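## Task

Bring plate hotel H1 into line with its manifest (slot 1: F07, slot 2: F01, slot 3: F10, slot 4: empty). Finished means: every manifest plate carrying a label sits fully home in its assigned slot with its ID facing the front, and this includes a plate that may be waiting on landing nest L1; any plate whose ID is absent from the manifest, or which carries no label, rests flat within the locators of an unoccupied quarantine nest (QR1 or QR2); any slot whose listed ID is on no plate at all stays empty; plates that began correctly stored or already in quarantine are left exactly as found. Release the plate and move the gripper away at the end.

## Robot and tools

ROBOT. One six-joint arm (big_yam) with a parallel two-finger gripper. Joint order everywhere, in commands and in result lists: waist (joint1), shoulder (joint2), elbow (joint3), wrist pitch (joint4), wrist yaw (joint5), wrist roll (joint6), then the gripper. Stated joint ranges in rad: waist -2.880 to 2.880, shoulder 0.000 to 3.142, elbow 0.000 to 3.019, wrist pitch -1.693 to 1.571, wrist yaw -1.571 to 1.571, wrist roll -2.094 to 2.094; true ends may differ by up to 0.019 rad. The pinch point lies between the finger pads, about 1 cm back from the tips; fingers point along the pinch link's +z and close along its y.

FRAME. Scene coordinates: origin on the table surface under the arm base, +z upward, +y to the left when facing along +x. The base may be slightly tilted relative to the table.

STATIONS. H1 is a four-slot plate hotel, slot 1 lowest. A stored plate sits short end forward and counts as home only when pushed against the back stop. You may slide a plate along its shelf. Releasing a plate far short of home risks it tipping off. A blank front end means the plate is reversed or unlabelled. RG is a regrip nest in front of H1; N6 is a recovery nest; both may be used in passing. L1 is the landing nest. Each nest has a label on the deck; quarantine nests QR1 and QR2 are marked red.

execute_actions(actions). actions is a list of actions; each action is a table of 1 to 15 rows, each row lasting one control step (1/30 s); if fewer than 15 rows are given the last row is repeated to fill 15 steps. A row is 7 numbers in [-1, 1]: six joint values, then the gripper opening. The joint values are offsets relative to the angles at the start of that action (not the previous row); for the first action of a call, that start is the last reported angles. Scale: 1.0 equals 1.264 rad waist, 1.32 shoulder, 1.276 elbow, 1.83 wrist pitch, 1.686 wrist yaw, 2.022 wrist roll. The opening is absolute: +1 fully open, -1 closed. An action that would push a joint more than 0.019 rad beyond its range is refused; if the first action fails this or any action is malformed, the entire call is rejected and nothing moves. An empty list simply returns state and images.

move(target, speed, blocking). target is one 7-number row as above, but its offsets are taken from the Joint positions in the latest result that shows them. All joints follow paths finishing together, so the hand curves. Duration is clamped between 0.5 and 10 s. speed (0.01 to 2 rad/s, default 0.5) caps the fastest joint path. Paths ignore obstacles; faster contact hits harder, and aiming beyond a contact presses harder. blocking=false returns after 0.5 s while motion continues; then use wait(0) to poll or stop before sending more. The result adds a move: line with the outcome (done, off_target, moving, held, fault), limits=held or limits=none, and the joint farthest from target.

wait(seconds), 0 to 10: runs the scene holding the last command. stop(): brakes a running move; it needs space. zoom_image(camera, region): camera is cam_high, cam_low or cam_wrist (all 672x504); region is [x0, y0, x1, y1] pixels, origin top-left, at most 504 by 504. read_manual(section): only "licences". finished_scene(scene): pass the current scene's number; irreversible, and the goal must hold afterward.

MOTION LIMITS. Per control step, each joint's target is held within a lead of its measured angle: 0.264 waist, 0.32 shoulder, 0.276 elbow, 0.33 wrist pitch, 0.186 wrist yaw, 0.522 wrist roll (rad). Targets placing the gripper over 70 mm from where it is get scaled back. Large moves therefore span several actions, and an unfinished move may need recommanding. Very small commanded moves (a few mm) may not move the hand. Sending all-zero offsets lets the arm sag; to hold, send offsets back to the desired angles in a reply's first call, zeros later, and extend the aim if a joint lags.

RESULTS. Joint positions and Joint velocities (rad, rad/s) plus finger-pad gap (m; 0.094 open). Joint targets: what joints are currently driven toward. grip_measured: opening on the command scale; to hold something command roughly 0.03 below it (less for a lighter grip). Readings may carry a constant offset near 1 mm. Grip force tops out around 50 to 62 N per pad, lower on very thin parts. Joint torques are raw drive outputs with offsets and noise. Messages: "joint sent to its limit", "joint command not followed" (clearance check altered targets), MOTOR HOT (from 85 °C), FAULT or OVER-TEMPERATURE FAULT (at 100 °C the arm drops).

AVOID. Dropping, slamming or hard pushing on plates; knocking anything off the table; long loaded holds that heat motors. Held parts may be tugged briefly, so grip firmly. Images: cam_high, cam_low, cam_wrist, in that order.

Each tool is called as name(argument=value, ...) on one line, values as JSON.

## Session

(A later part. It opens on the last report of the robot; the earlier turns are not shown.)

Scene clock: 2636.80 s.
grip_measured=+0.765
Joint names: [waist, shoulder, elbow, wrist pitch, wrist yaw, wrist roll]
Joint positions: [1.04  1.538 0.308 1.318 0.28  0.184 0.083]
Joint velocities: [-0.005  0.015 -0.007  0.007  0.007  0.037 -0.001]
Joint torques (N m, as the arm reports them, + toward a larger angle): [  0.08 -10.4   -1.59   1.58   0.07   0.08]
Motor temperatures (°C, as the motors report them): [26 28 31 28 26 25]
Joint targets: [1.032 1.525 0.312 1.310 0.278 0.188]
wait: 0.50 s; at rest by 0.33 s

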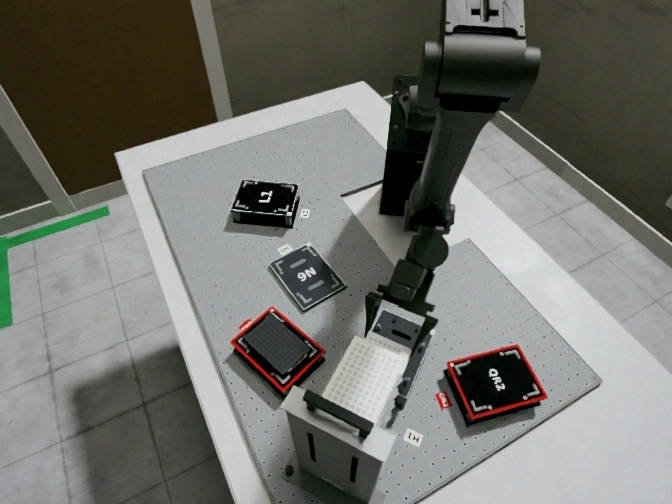

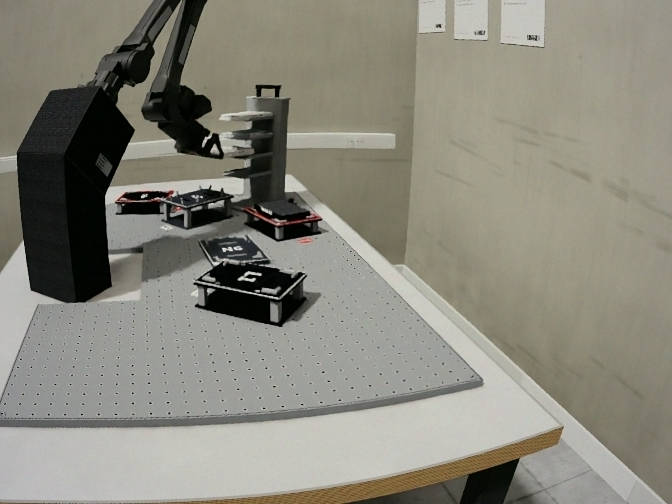

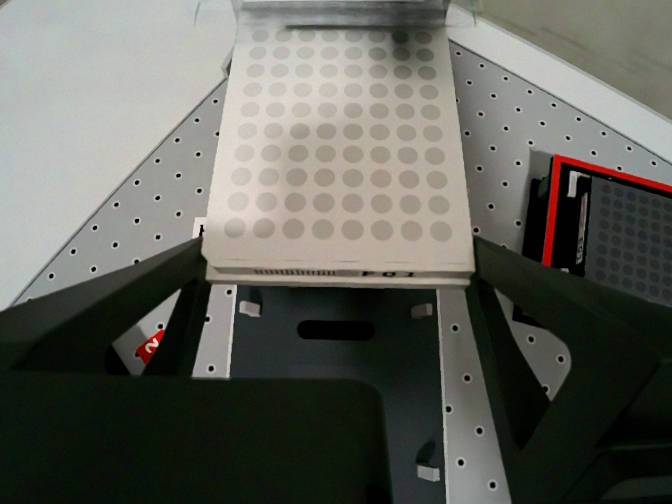

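execute_actions(actions=[[[-0.00669,-0.01024,0.00474,-0.00522,-0.00146,0.002,0.725],[-0.00772,-0.01138,0.00714,-0.00771,-0.00223,0.002,0.725],[-0.0094,-0.01323,0.01103,-0.01175,-0.00349,0.002,0.725],[-0.01167,-0.01573,0.01627,-0.01718,-0.00519,0.002,0.725],[-0.01442,-0.01875,0.02263,-0.02378,-0.00726,0.002,0.725],[-0.01749,-0.02214,0.02974,-0.03116,-0.00956,0.002,0.725],[-0.02083,-0.0258,0.03745,-0.03916,-0.01206,0.002,0.725],[-0.02419,-0.02951,0.04523,-0.04723,-0.01458,0.002,0.725],[-0.02753,-0.03317,0.05294,-0.05523,-0.01708,0.002,0.725],[-0.0306,-0.03656,0.06005,-0.06261,-0.01939,0.002,0.725],[-0.03335,-0.03958,0.06641,-0.06921,-0.02145,0.002,0.725],[-0.03562,-0.04208,0.07165,-0.07464,-0.02315,0.002,0.725],[-0.0373,-0.04393,0.07554,-0.07868,-0.02441,0.002,0.725],[-0.03833,-0.04507,0.07794,-0.08117,-0.02518,0.002,0.725],[-0.03869,-0.04546,0.07876,-0.08202,-0.02545,0.002,0.725]]])

wait(seconds=0.5)

zoom_image(camera="cam_wrist", region=[150, 40, 530, 300])

Scene clock: 2665.47 s.
grip_measured=+0.765
Joint names: [waist, shoulder, elbow, wrist pitch, wrist yaw, wrist roll]
Joint positions: [1.001 1.495 0.401 1.186 0.241 0.184 0.083]
Joint velocities: [-0.054 -0.083  0.12  -0.159 -0.081 -0.037 -0.001]
Joint torques (N m, as the arm reports them, + toward a larger angle): [ -0.2  -10.15  -0.79   1.74   0.06   0.09]
Motor temperatures (°C, as the motors report them): [26 29 30 28 26 25]
Joint targets: [0.991 1.478 0.409 1.168 0.238 0.188]

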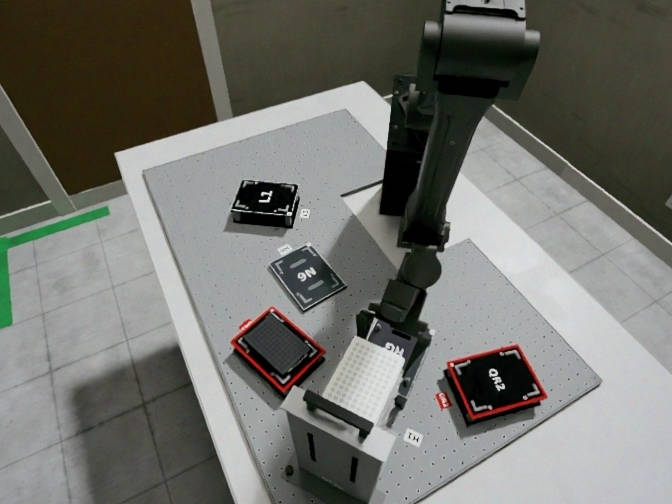

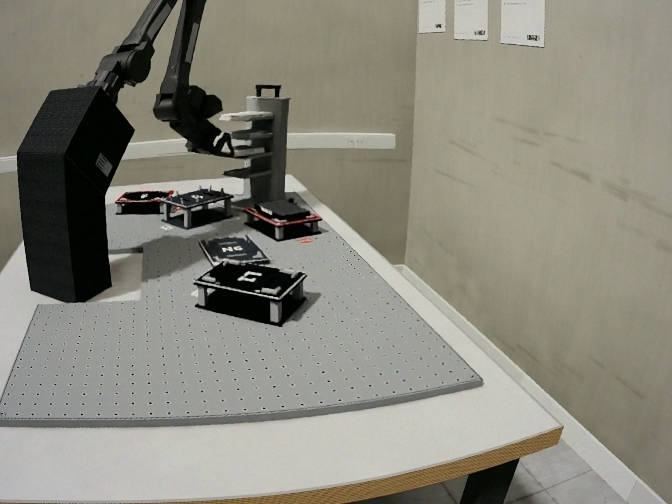

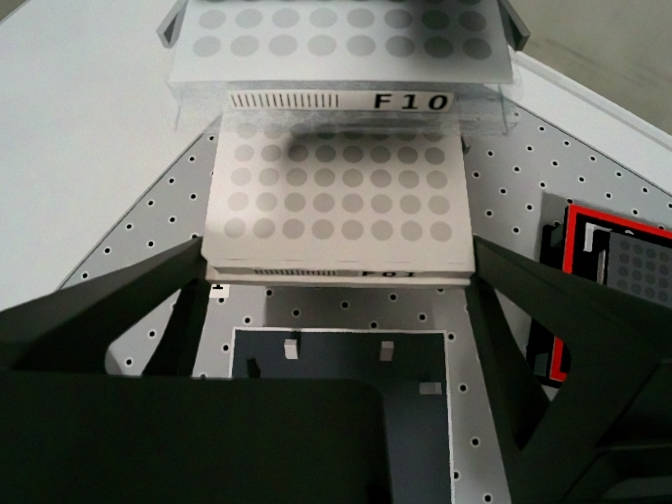

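Scene clock: 2665.97 s.
grip_measured=+0.765
Joint names: [waist, shoulder, elbow, wrist pitch, wrist yaw, wrist roll]
Joint positions: [0.999 1.49  0.405 1.176 0.24  0.184 0.083]
Joint velocities: [-0.005  0.005 -0.002 -0.017 -0.007 -0.037  0.   ]
Joint torques (N m, as the arm reports them, + toward a larger angle): [ -0.78 -10.73  -0.41   1.75   0.07   0.07]
Motor temperatures (°C, as the motors report them): [26 29 30 28 26 25]
Joint targets: [0.991 1.478 0.409 1.168 0.238 0.188]
wait: 0.50 s; at rest by 0.33 s

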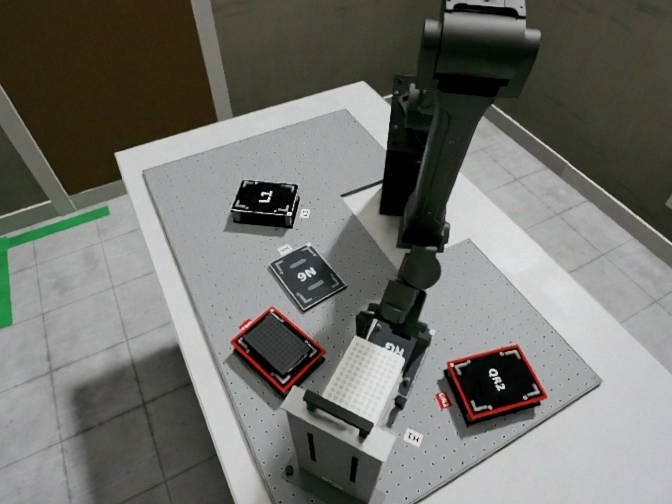

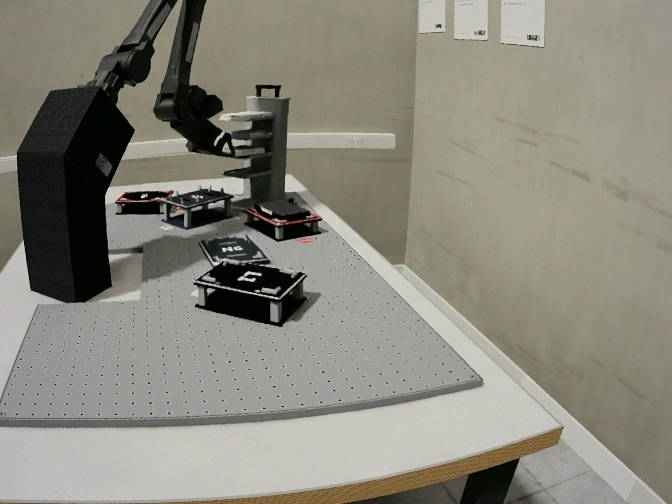

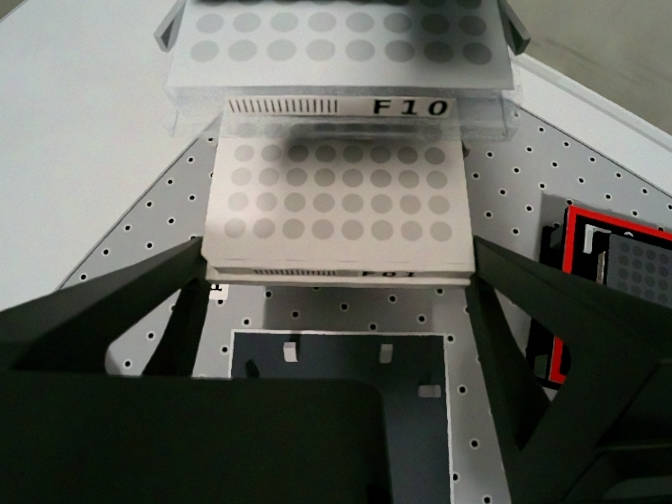

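Region (150, 40, 530, 300) of cam_wrist's 672x504 image, scaled by 1.326, with more detail than that image has; it fills the top 345 rows of this view, and the rest is white.

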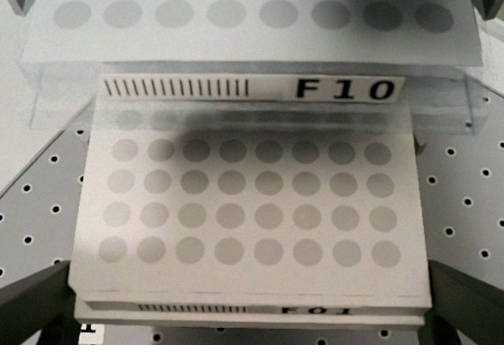

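zoom_image(camera="cam_wrist", region=[190, 110, 250, 170])

zoom_image(camera="cam_wrist", region=[430, 110, 490, 170])

Region (190, 110, 250, 170) of cam_wrist's 672x504 image, scaled by 8.400, with more detail than that image has.

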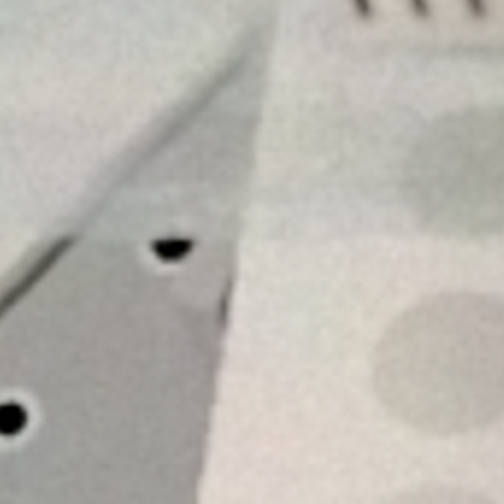

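Region (430, 110, 490, 170) of cam_wrist's 672x504 image, scaled by 8.400, with more detail than that image has.

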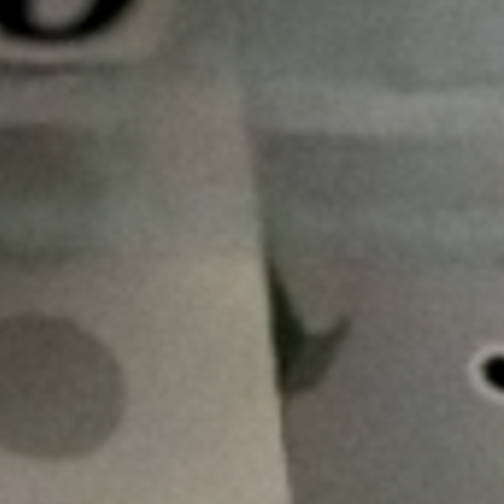

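execute_actions(actions=[[[-0.00639,0.00477,0.00416,-0.00439,-0.00124,0.002,0.725],[-0.00656,0.00542,0.00484,-0.00445,-0.00139,0.002,0.725],[-0.00683,0.00646,0.00595,-0.00455,-0.00162,0.002,0.725],[-0.0072,0.00787,0.00745,-0.00468,-0.00194,0.002,0.725],[-0.00766,0.00959,0.00927,-0.00484,-0.00233,0.002,0.725],[-0.00816,0.0115,0.0113,-0.00501,-0.00277,0.002,0.725],[-0.0087,0.01358,0.0135,-0.0052,-0.00324,0.002,0.725],[-0.00926,0.01567,0.01573,-0.0054,-0.00371,0.002,0.725],[-0.0098,0.01775,0.01793,-0.00559,-0.00418,0.002,0.725],[-0.01031,0.01966,0.01996,-0.00577,-0.00462,0.002,0.725],[-0.01076,0.02138,0.02178,-0.00592,-0.00501,0.002,0.725],[-0.01113,0.02279,0.02328,-0.00605,-0.00533,0.002,0.725],[-0.0114,0.02383,0.02439,-0.00615,-0.00556,0.002,0.725],[-0.01157,0.02448,0.02507,-0.00621,-0.00571,0.002,0.725],[-0.01163,0.0247,0.02531,-0.00623,-0.00576,0.002,0.725]]])

wait(seconds=0.5)

zoom_image(camera="cam_wrist", region=[180, 120, 250, 190])

zoom_image(camera="cam_wrist", region=[430, 120, 500, 190])

Scene clock: 2702.70 s.
grip_measured=+0.765
Joint names: [waist, shoulder, elbow, wrist pitch, wrist yaw, wrist roll]
Joint positions: [0.995 1.514 0.429 1.172 0.233 0.184 0.083]
Joint velocities: [ 0.005  0.015  0.042 -0.007  0.051 -0.037  0.   ]
Joint torques (N m, as the arm reports them, + toward a larger angle): [-0.58 -9.4  -0.24  1.56  0.02  0.1 ]
Motor temperatures (°C, as the motors report them): [26 29 30 28 26 25]
Joint targets: [0.985 1.523 0.438 1.164 0.230 0.188]

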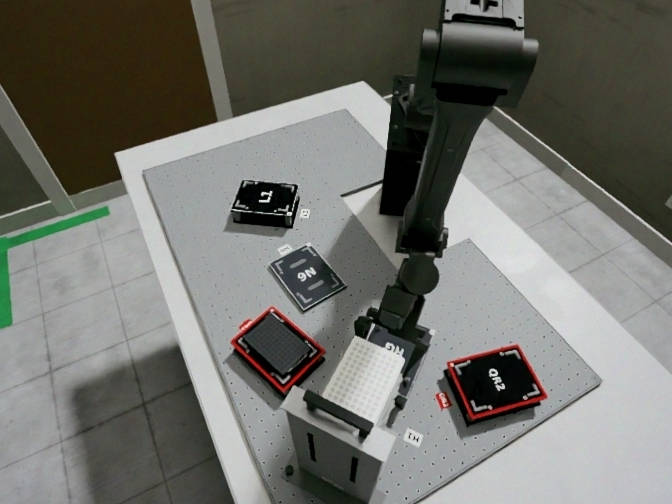

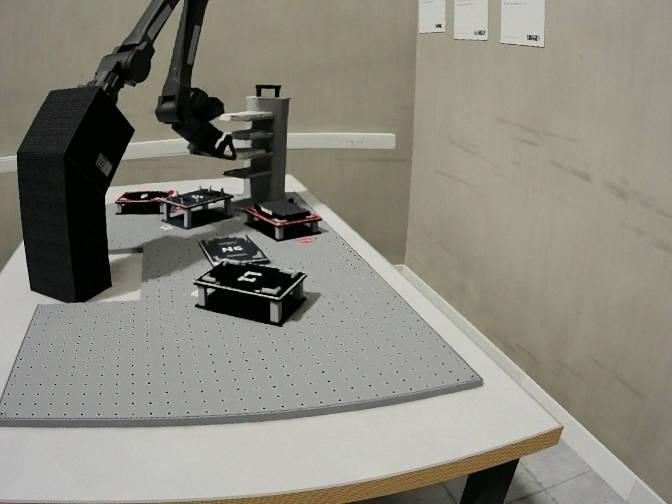

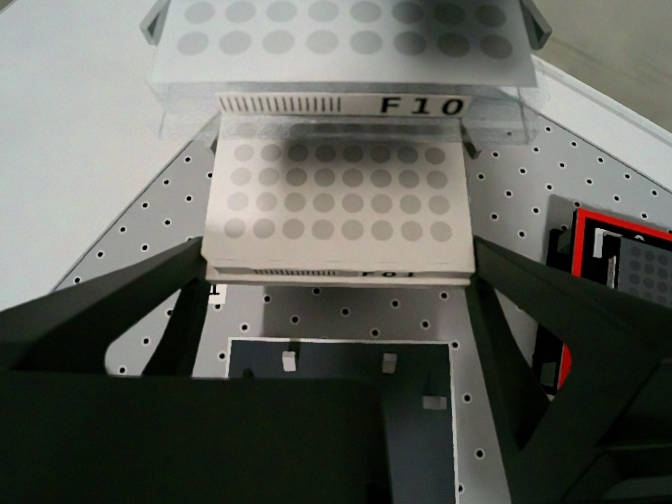

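Scene clock: 2703.20 s.
grip_measured=+0.765
Joint names: [waist, shoulder, elbow, wrist pitch, wrist yaw, wrist roll]
Joint positions: [0.995 1.515 0.43  1.172 0.233 0.184 0.083]
Joint velocities: [-0.005 -0.005 -0.037 -0.012  0.066  0.037 -0.001]
Joint torques (N m, as the arm reports them, + toward a larger angle): [-0.43 -9.49 -0.23  1.71  0.09  0.09]
Motor temperatures (°C, as the motors report them): [26 29 30 28 26 25]
Joint targets: [0.985 1.523 0.437 1.164 0.230 0.188]
wait: 0.50 s; at rest by 0.17 s

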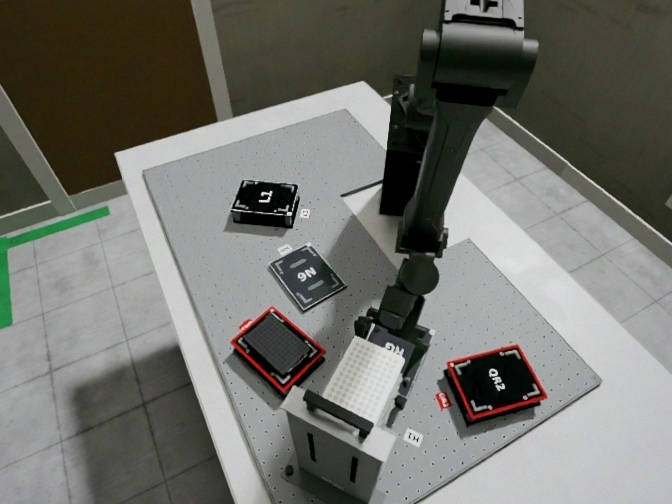

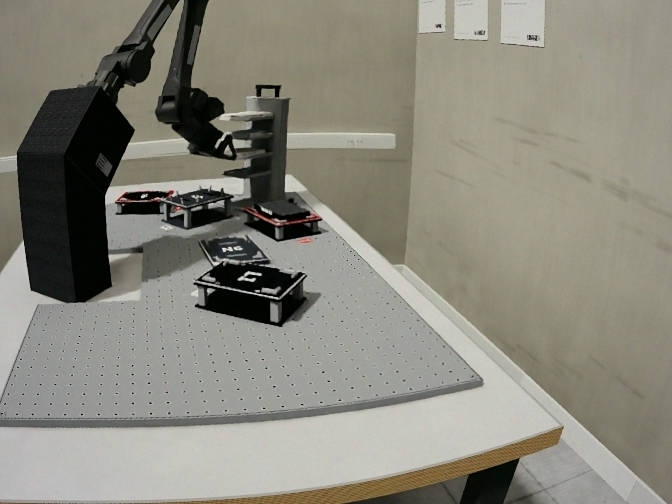

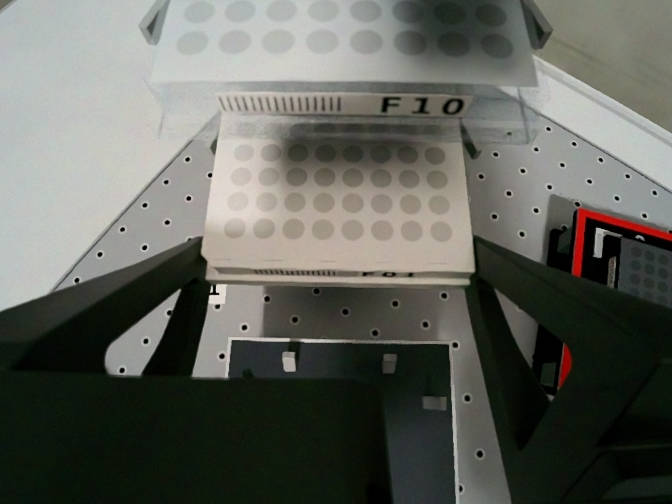

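Region (180, 120, 250, 190) of cam_wrist's 672x504 image, scaled by 7.200, with more detail than that image has.

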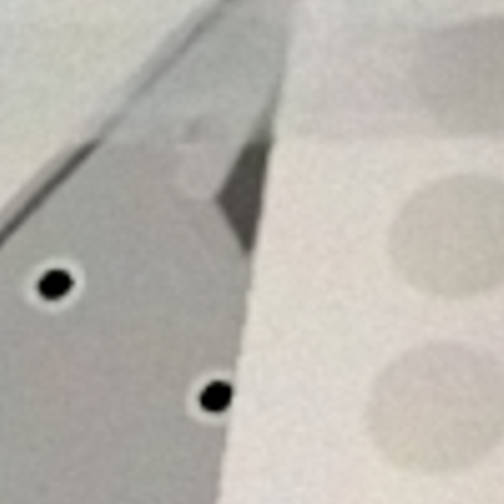

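Region (430, 120, 500, 190) of cam_wrist's 672x504 image, scaled by 7.200, with more detail than that image has.

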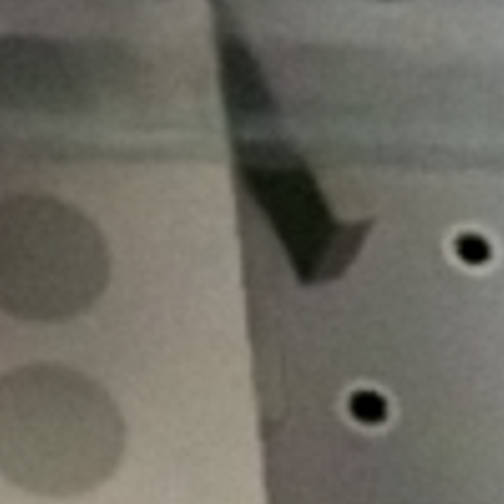

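execute_actions(actions=[[[-0.00806,-0.01295,0.00509,-0.00469,-0.00158,0.002,0.725],[-0.00849,-0.01316,0.00622,-0.00561,-0.00189,0.002,0.725],[-0.00919,-0.0135,0.00806,-0.00711,-0.00238,0.002,0.725],[-0.01013,-0.01396,0.01054,-0.00912,-0.00305,0.002,0.725],[-0.01127,-0.01451,0.01356,-0.01157,-0.00385,0.002,0.725],[-0.01255,-0.01513,0.01692,-0.01431,-0.00475,0.002,0.725],[-0.01394,-0.0158,0.02057,-0.01727,-0.00573,0.002,0.725],[-0.01533,-0.01648,0.02425,-0.02027,-0.00672,0.002,0.725],[-0.01672,-0.01715,0.0279,-0.02323,-0.0077,0.002,0.725],[-0.018,-0.01777,0.03127,-0.02597,-0.0086,0.002,0.725],[-0.01914,-0.01832,0.03428,-0.02842,-0.0094,0.002,0.725],[-0.02008,-0.01878,0.03676,-0.03043,-0.01007,0.002,0.725],[-0.02078,-0.01912,0.0386,-0.03193,-0.01056,0.002,0.725],[-0.02121,-0.01933,0.03973,-0.03285,-0.01087,0.002,0.725],[-0.02136,-0.0194,0.04012,-0.03317,-0.01097,0.002,0.725]]])

wait(seconds=0.5)

zoom_image(camera="cam_wrist", region=[130, 100, 550, 300])

Scene clock: 2730.07 s.
grip_measured=+0.765
Joint names: [waist, shoulder, elbow, wrist pitch, wrist yaw, wrist roll]
Joint positions: [0.978 1.506 0.473 1.124 0.217 0.184 0.083]
Joint velocities: [-0.015 -0.024  0.056 -0.051 -0.081  0.022  0.   ]
Joint torques (N m, as the arm reports them, + toward a larger angle): [ -0.29 -12.13  -0.01   1.78   0.08   0.09]
Motor temperatures (°C, as the motors report them): [26 29 29 28 26 25]
Joint targets: [0.968 1.489 0.481 1.111 0.214 0.188]

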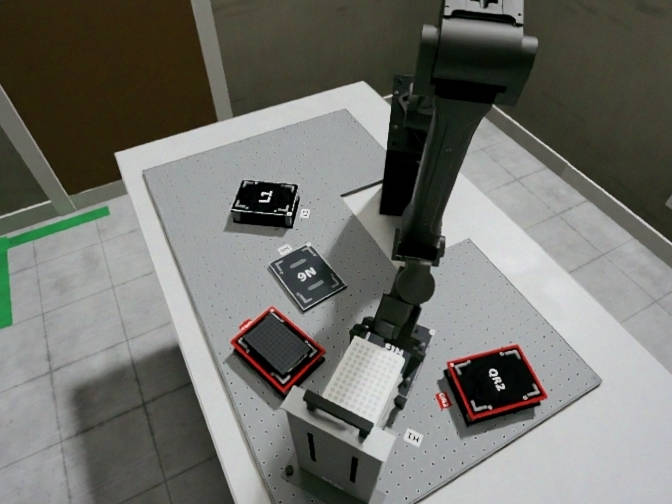

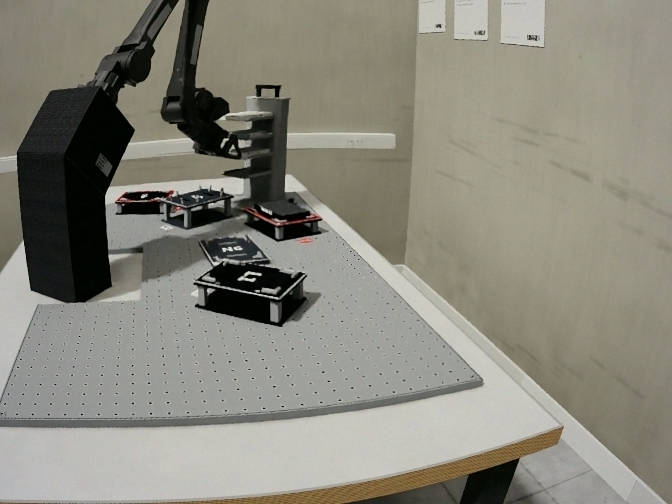

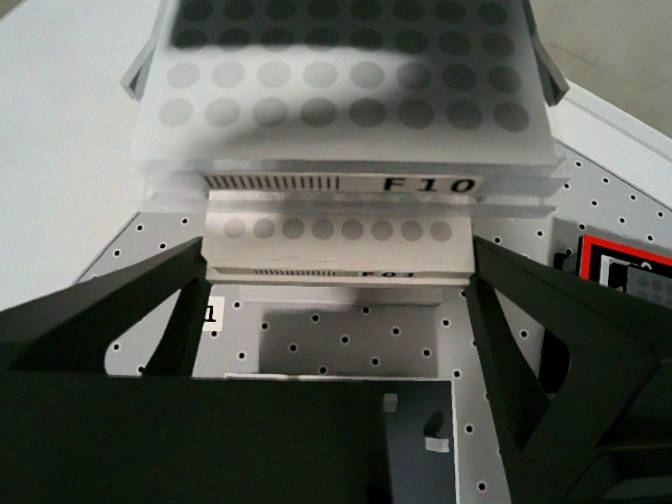

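Scene clock: 2730.57 s.
grip_measured=+0.765
Joint names: [waist, shoulder, elbow, wrist pitch, wrist yaw, wrist roll]
Joint positions: [0.978 1.505 0.475 1.12  0.217 0.184 0.083]
Joint velocities: [-0.005 -0.005 -0.002 -0.022 -0.007 -0.066  0.001]
Joint torques (N m, as the arm reports them, + toward a larger angle): [ -0.37 -11.78   0.17   1.59   0.06   0.08]
Motor temperatures (°C, as the motors report them): [26 29 29 28 26 25]
Joint targets: [0.968 1.489 0.481 1.111 0.214 0.188]
wait: 0.50 s; at rest by 0.23 s

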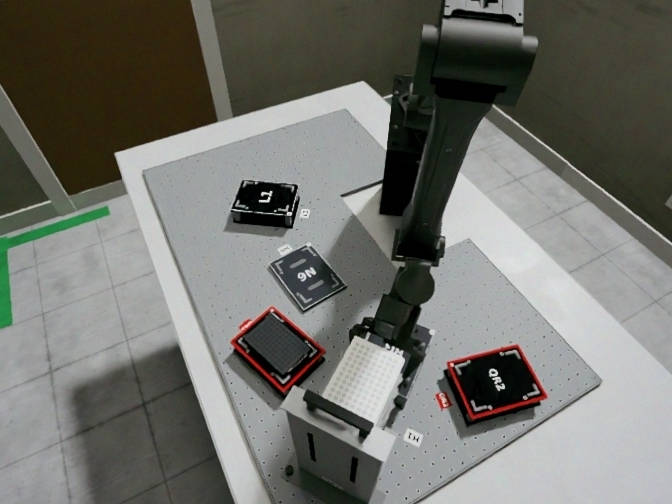

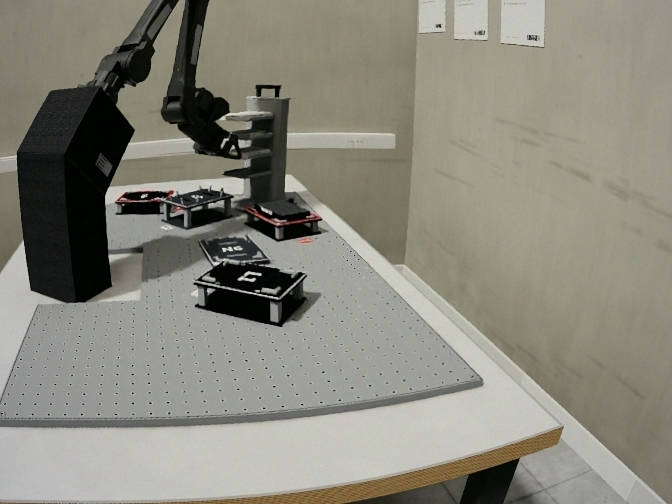

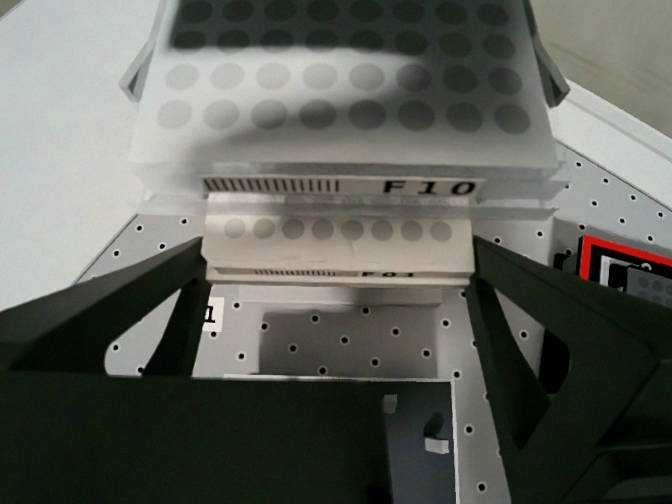

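Region (130, 100, 550, 300) of cam_wrist's 672x504 image, scaled by 1.200, with more detail than that image has; it fills the top 240 rows of this view, and the rest is white.

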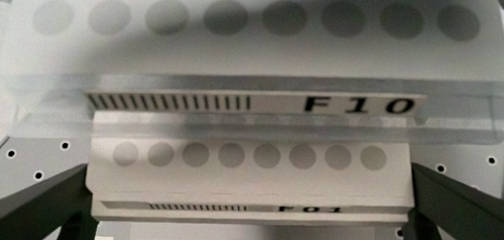

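zoom_image(camera="cam_wrist", region=[140, 60, 550, 250])

Region (140, 60, 550, 250) of cam_wrist's 672x504 image, scaled by 1.229, with more detail than that image has; it fills the top 234 rows of this view, and the rest is white.

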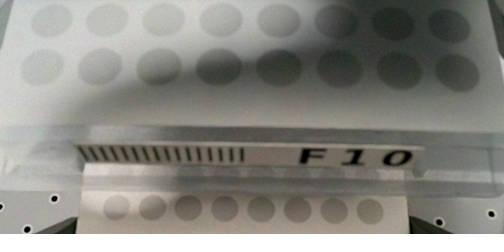

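execute_actions(actions=[[[-0.00793,-0.0121,0.0048,-0.00499,-0.0018,0.002,0.725],[-0.008,-0.0121,0.00508,-0.00521,-0.00185,0.002,0.725],[-0.00811,-0.0121,0.00555,-0.00556,-0.00193,0.002,0.725],[-0.00825,-0.0121,0.00618,-0.00604,-0.00203,0.002,0.725],[-0.00843,-0.0121,0.00694,-0.00661,-0.00217,0.002,0.725],[-0.00862,-0.0121,0.00778,-0.00726,-0.00231,0.002,0.725],[-0.00883,-0.0121,0.00871,-0.00795,-0.00247,0.002,0.725],[-0.00905,-0.0121,0.00963,-0.00866,-0.00263,0.002,0.725],[-0.00926,-0.0121,0.01056,-0.00935,-0.00279,0.002,0.725],[-0.00946,-0.0121,0.01141,-0.01,-0.00294,0.002,0.725],[-0.00963,-0.0121,0.01216,-0.01057,-0.00307,0.002,0.725],[-0.00977,-0.0121,0.01279,-0.01105,-0.00317,0.002,0.725],[-0.00988,-0.0121,0.01326,-0.0114,-0.00325,0.002,0.725],[-0.00995,-0.0121,0.01354,-0.01162,-0.0033,0.002,0.725],[-0.00997,-0.0121,0.01364,-0.01169,-0.00332,0.002,0.725]]])

wait(seconds=0.5)

zoom_image(camera="cam_wrist", region=[140, 60, 550, 250])

Scene clock: 2764.60 s.
grip_measured=+0.765
Joint names: [waist, shoulder, elbow, wrist pitch, wrist yaw, wrist roll]
Joint positions: [0.975 1.505 0.484 1.108 0.214 0.184 0.083]
Joint velocities: [-0.005 -0.005  0.002 -0.002 -0.051  0.007 -0.   ]
Joint torques (N m, as the arm reports them, + toward a larger angle): [ -0.76 -11.86   0.5    1.59   0.05   0.07]
Motor temperatures (°C, as the motors report them): [26 29 29 28 26 25]
Joint targets: [0.965 1.489 0.493 1.098 0.211 0.188]

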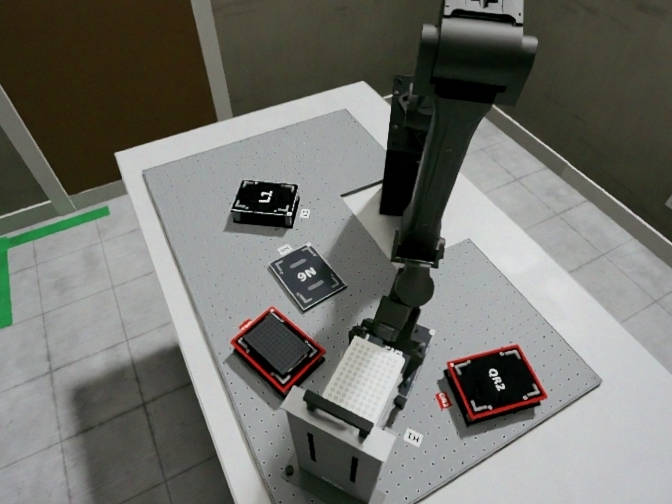

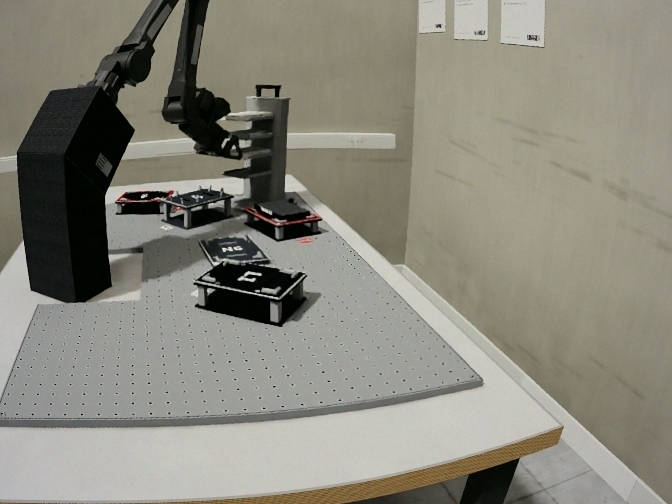

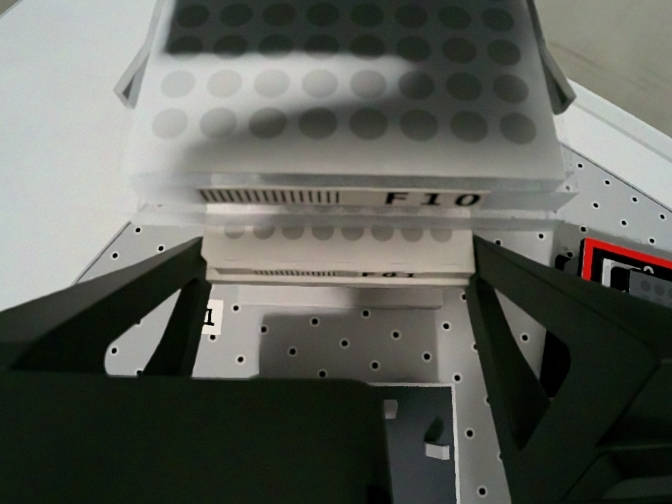

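Scene clock: 2765.10 s.
grip_measured=+0.765
Joint names: [waist, shoulder, elbow, wrist pitch, wrist yaw, wrist roll]
Joint positions: [0.975 1.505 0.484 1.108 0.214 0.184 0.083]
Joint velocities: [-0.005 -0.005  0.007 -0.002 -0.095  0.037  0.   ]
Joint torques (N m, as the arm reports them, + toward a larger angle): [ -0.71 -11.65   0.46   1.5    0.04   0.09]
Motor temperatures (°C, as the motors report them): [26 29 29 28 26 25]
Joint targets: [0.965 1.489 0.493 1.098 0.211 0.188]
wait: 0.50 s; at rest by 0.17 s

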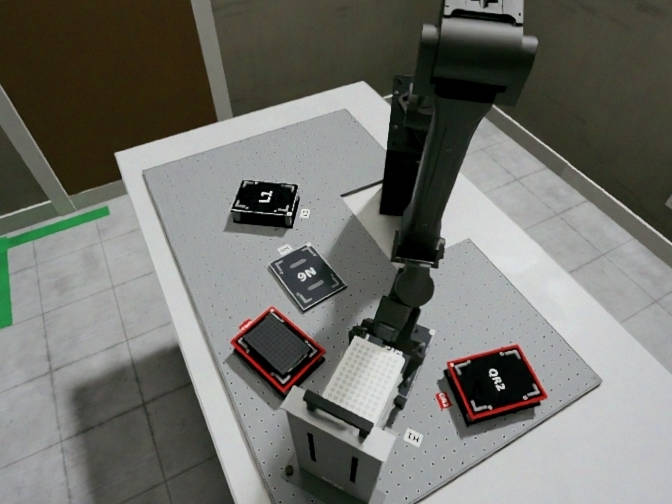

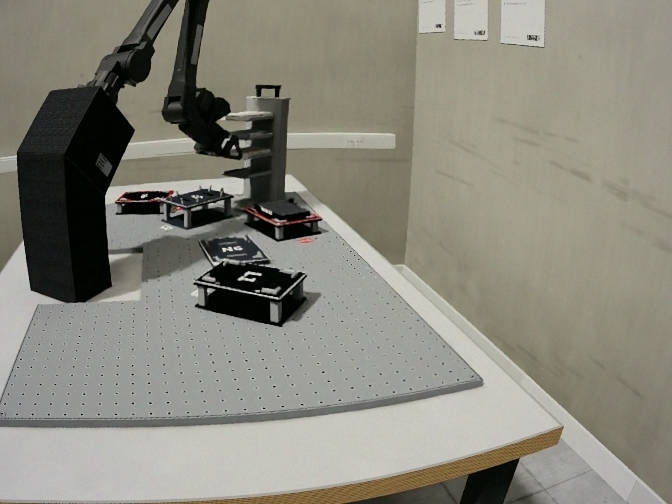

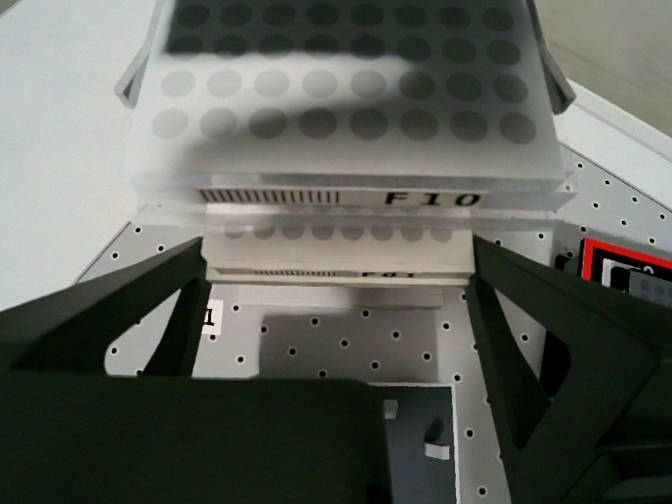

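Region (140, 60, 550, 250) of cam_wrist's 672x504 image, scaled by 1.229, with more detail than that image has; it fills the top 234 rows of this view, and the rest is white.

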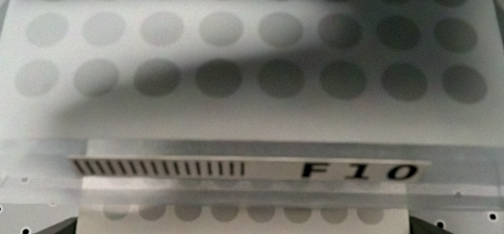

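execute_actions(actions=[[[-0.00791,-0.0121,0.00705,-0.00546,-0.00178,0.002,0.725],[-0.008,-0.0121,0.0073,-0.00557,-0.00184,0.002,0.725],[-0.0081,-0.0121,0.0077,-0.00575,-0.00193,0.002,0.725],[-0.00823,-0.0121,0.0082,-0.00597,-0.00205,0.002,0.725],[-0.0084,-0.0121,0.0088,-0.00625,-0.0022,0.002,0.725],[-0.00858,-0.0121,0.0094,-0.00652,-0.00235,0.002,0.725],[-0.00875,-0.0121,0.01,-0.0068,-0.0025,0.002,0.725],[-0.0089,-0.0121,0.0104,-0.007,-0.0026,0.002,0.725],[-0.00905,-0.0121,0.0107,-0.00715,-0.0027,0.002,0.725],[-0.00918,-0.0121,0.0109,-0.00723,-0.00276,0.002,0.725],[-0.00926,-0.0121,0.01097,-0.00727,-0.00279,0.002,0.725]]])

zoom_image(camera="cam_wrist", region=[140, 60, 550, 300])

Scene clock: 2781.27 s.
grip_measured=+0.765
Joint names: [waist, shoulder, elbow, wrist pitch, wrist yaw, wrist roll]
Joint positions: [0.975 1.504 0.484 1.105 0.213 0.184 0.083]
Joint velocities: [ 0.005 -0.015 -0.017 -0.012  0.007  0.037 -0.001]
Joint torques (N m, as the arm reports them, + toward a larger angle): [ -0.72 -11.41   0.82   1.45   0.05   0.09]
Motor temperatures (°C, as the motors report them): [26 29 29 28 26 25]
Joint targets: [0.963 1.489 0.498 1.095 0.209 0.188]

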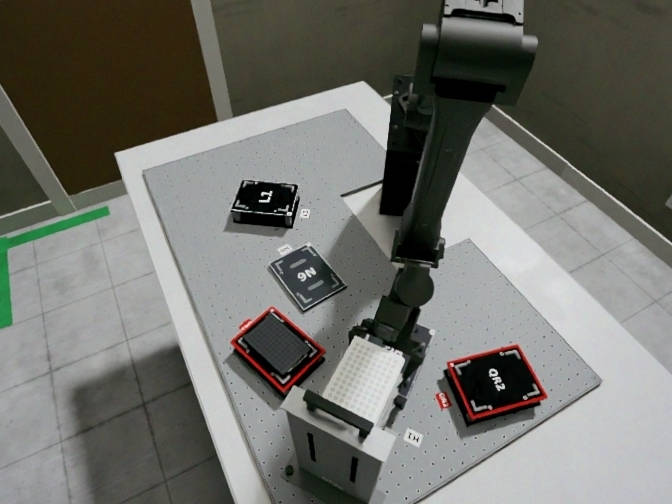

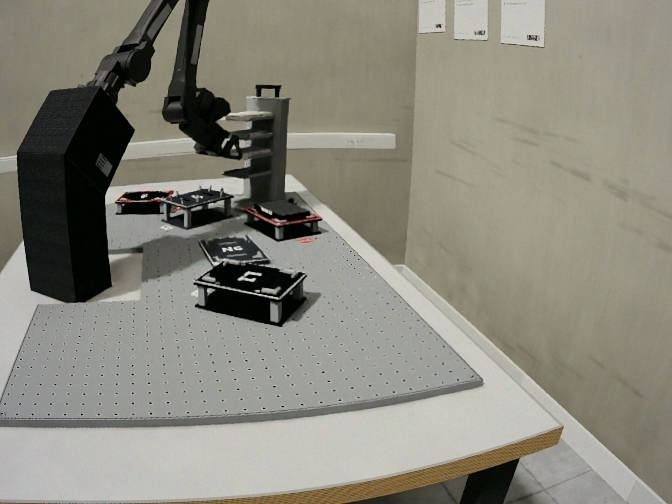

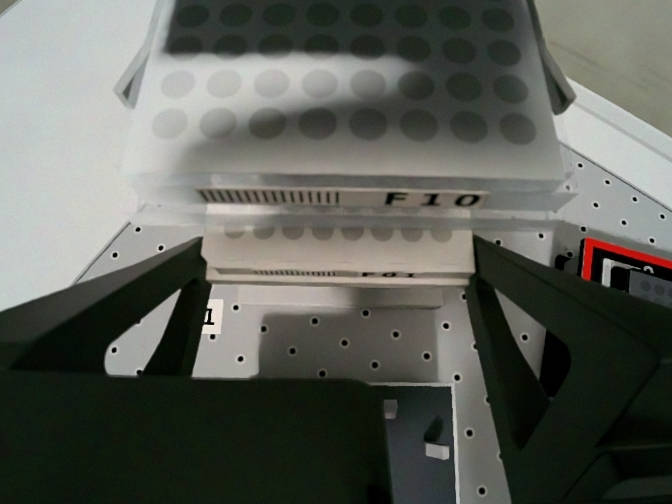

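Region (140, 60, 550, 300) of cam_wrist's 672x504 image, scaled by 1.229, with more detail than that image has; it fills the top 295 rows of this view, and the rest is white.

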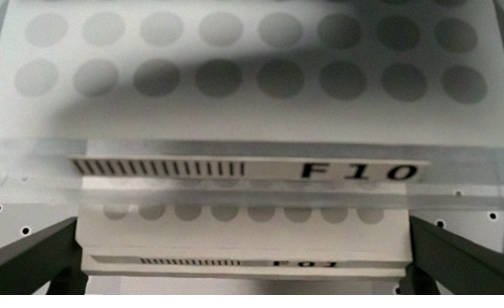

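execute_actions(actions=[[[-0.004,-0.008,0.003,0.0,0.0,0.002,0.735],[-0.003,-0.007,0.001,0.001,0.0,0.002,0.75],[-0.003,-0.007,0.0,0.002,0.0,0.002,0.765],[-0.003,-0.007,0.0,0.002,0.0,0.002,0.78],[-0.003,-0.007,0.0,0.002,0.0,0.002,0.795],[-0.003,-0.007,0.0,0.002,0.0,0.002,0.81],[-0.003,-0.007,0.0,0.002,0.0,0.002,0.83],[-0.003,-0.007,0.0,0.002,0.0,0.002,0.86],[-0.003,-0.007,0.0,0.002,0.0,0.002,0.89],[-0.003,-0.007,0.0,0.002,0.0,0.002,0.92],[-0.003,-0.007,0.0,0.002,0.0,0.002,0.95],[-0.003,-0.007,0.0,0.002,0.0,0.002,0.98],[-0.003,-0.007,0.0,0.002,0.0,0.002,1.0]]])

zoom_image(camera="cam_wrist", region=[140, 60, 550, 300])

Scene clock: 2791.07 s.
grip_measured=+1.000
Joint names: [waist, shoulder, elbow, wrist pitch, wrist yaw, wrist roll]
Joint positions: [0.975 1.504 0.484 1.105 0.213 0.184 0.094]
Joint velocities: [ 0.005 -0.015  0.002  0.002  0.037  0.022  0.   ]
Joint torques (N m, as the arm reports them, + toward a larger angle): [ -0.23 -10.93  -0.24   2.21   0.15   0.07]
Motor temperatures (°C, as the motors report them): [26 29 29 28 26 25]
Joint targets: [0.971 1.494 0.484 1.109 0.213 0.188]

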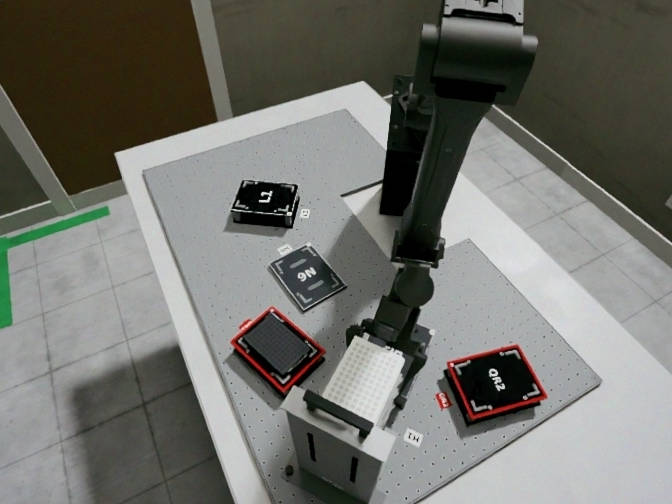

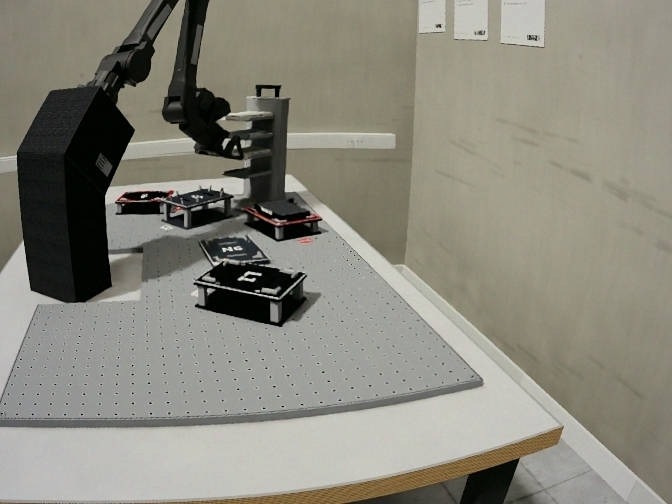

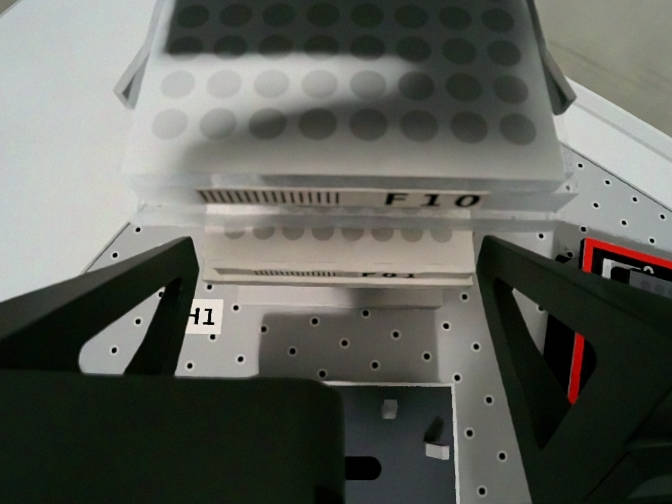

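Region (140, 60, 550, 300) of cam_wrist's 672x504 image, scaled by 1.229, with more detail than that image has; it fills the top 295 rows of this view, and the rest is white.

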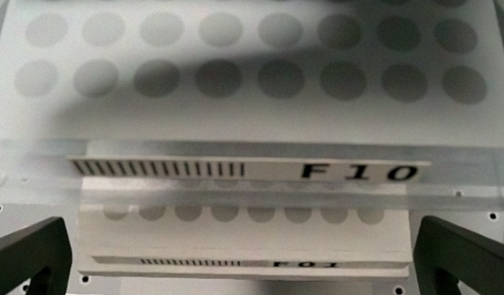

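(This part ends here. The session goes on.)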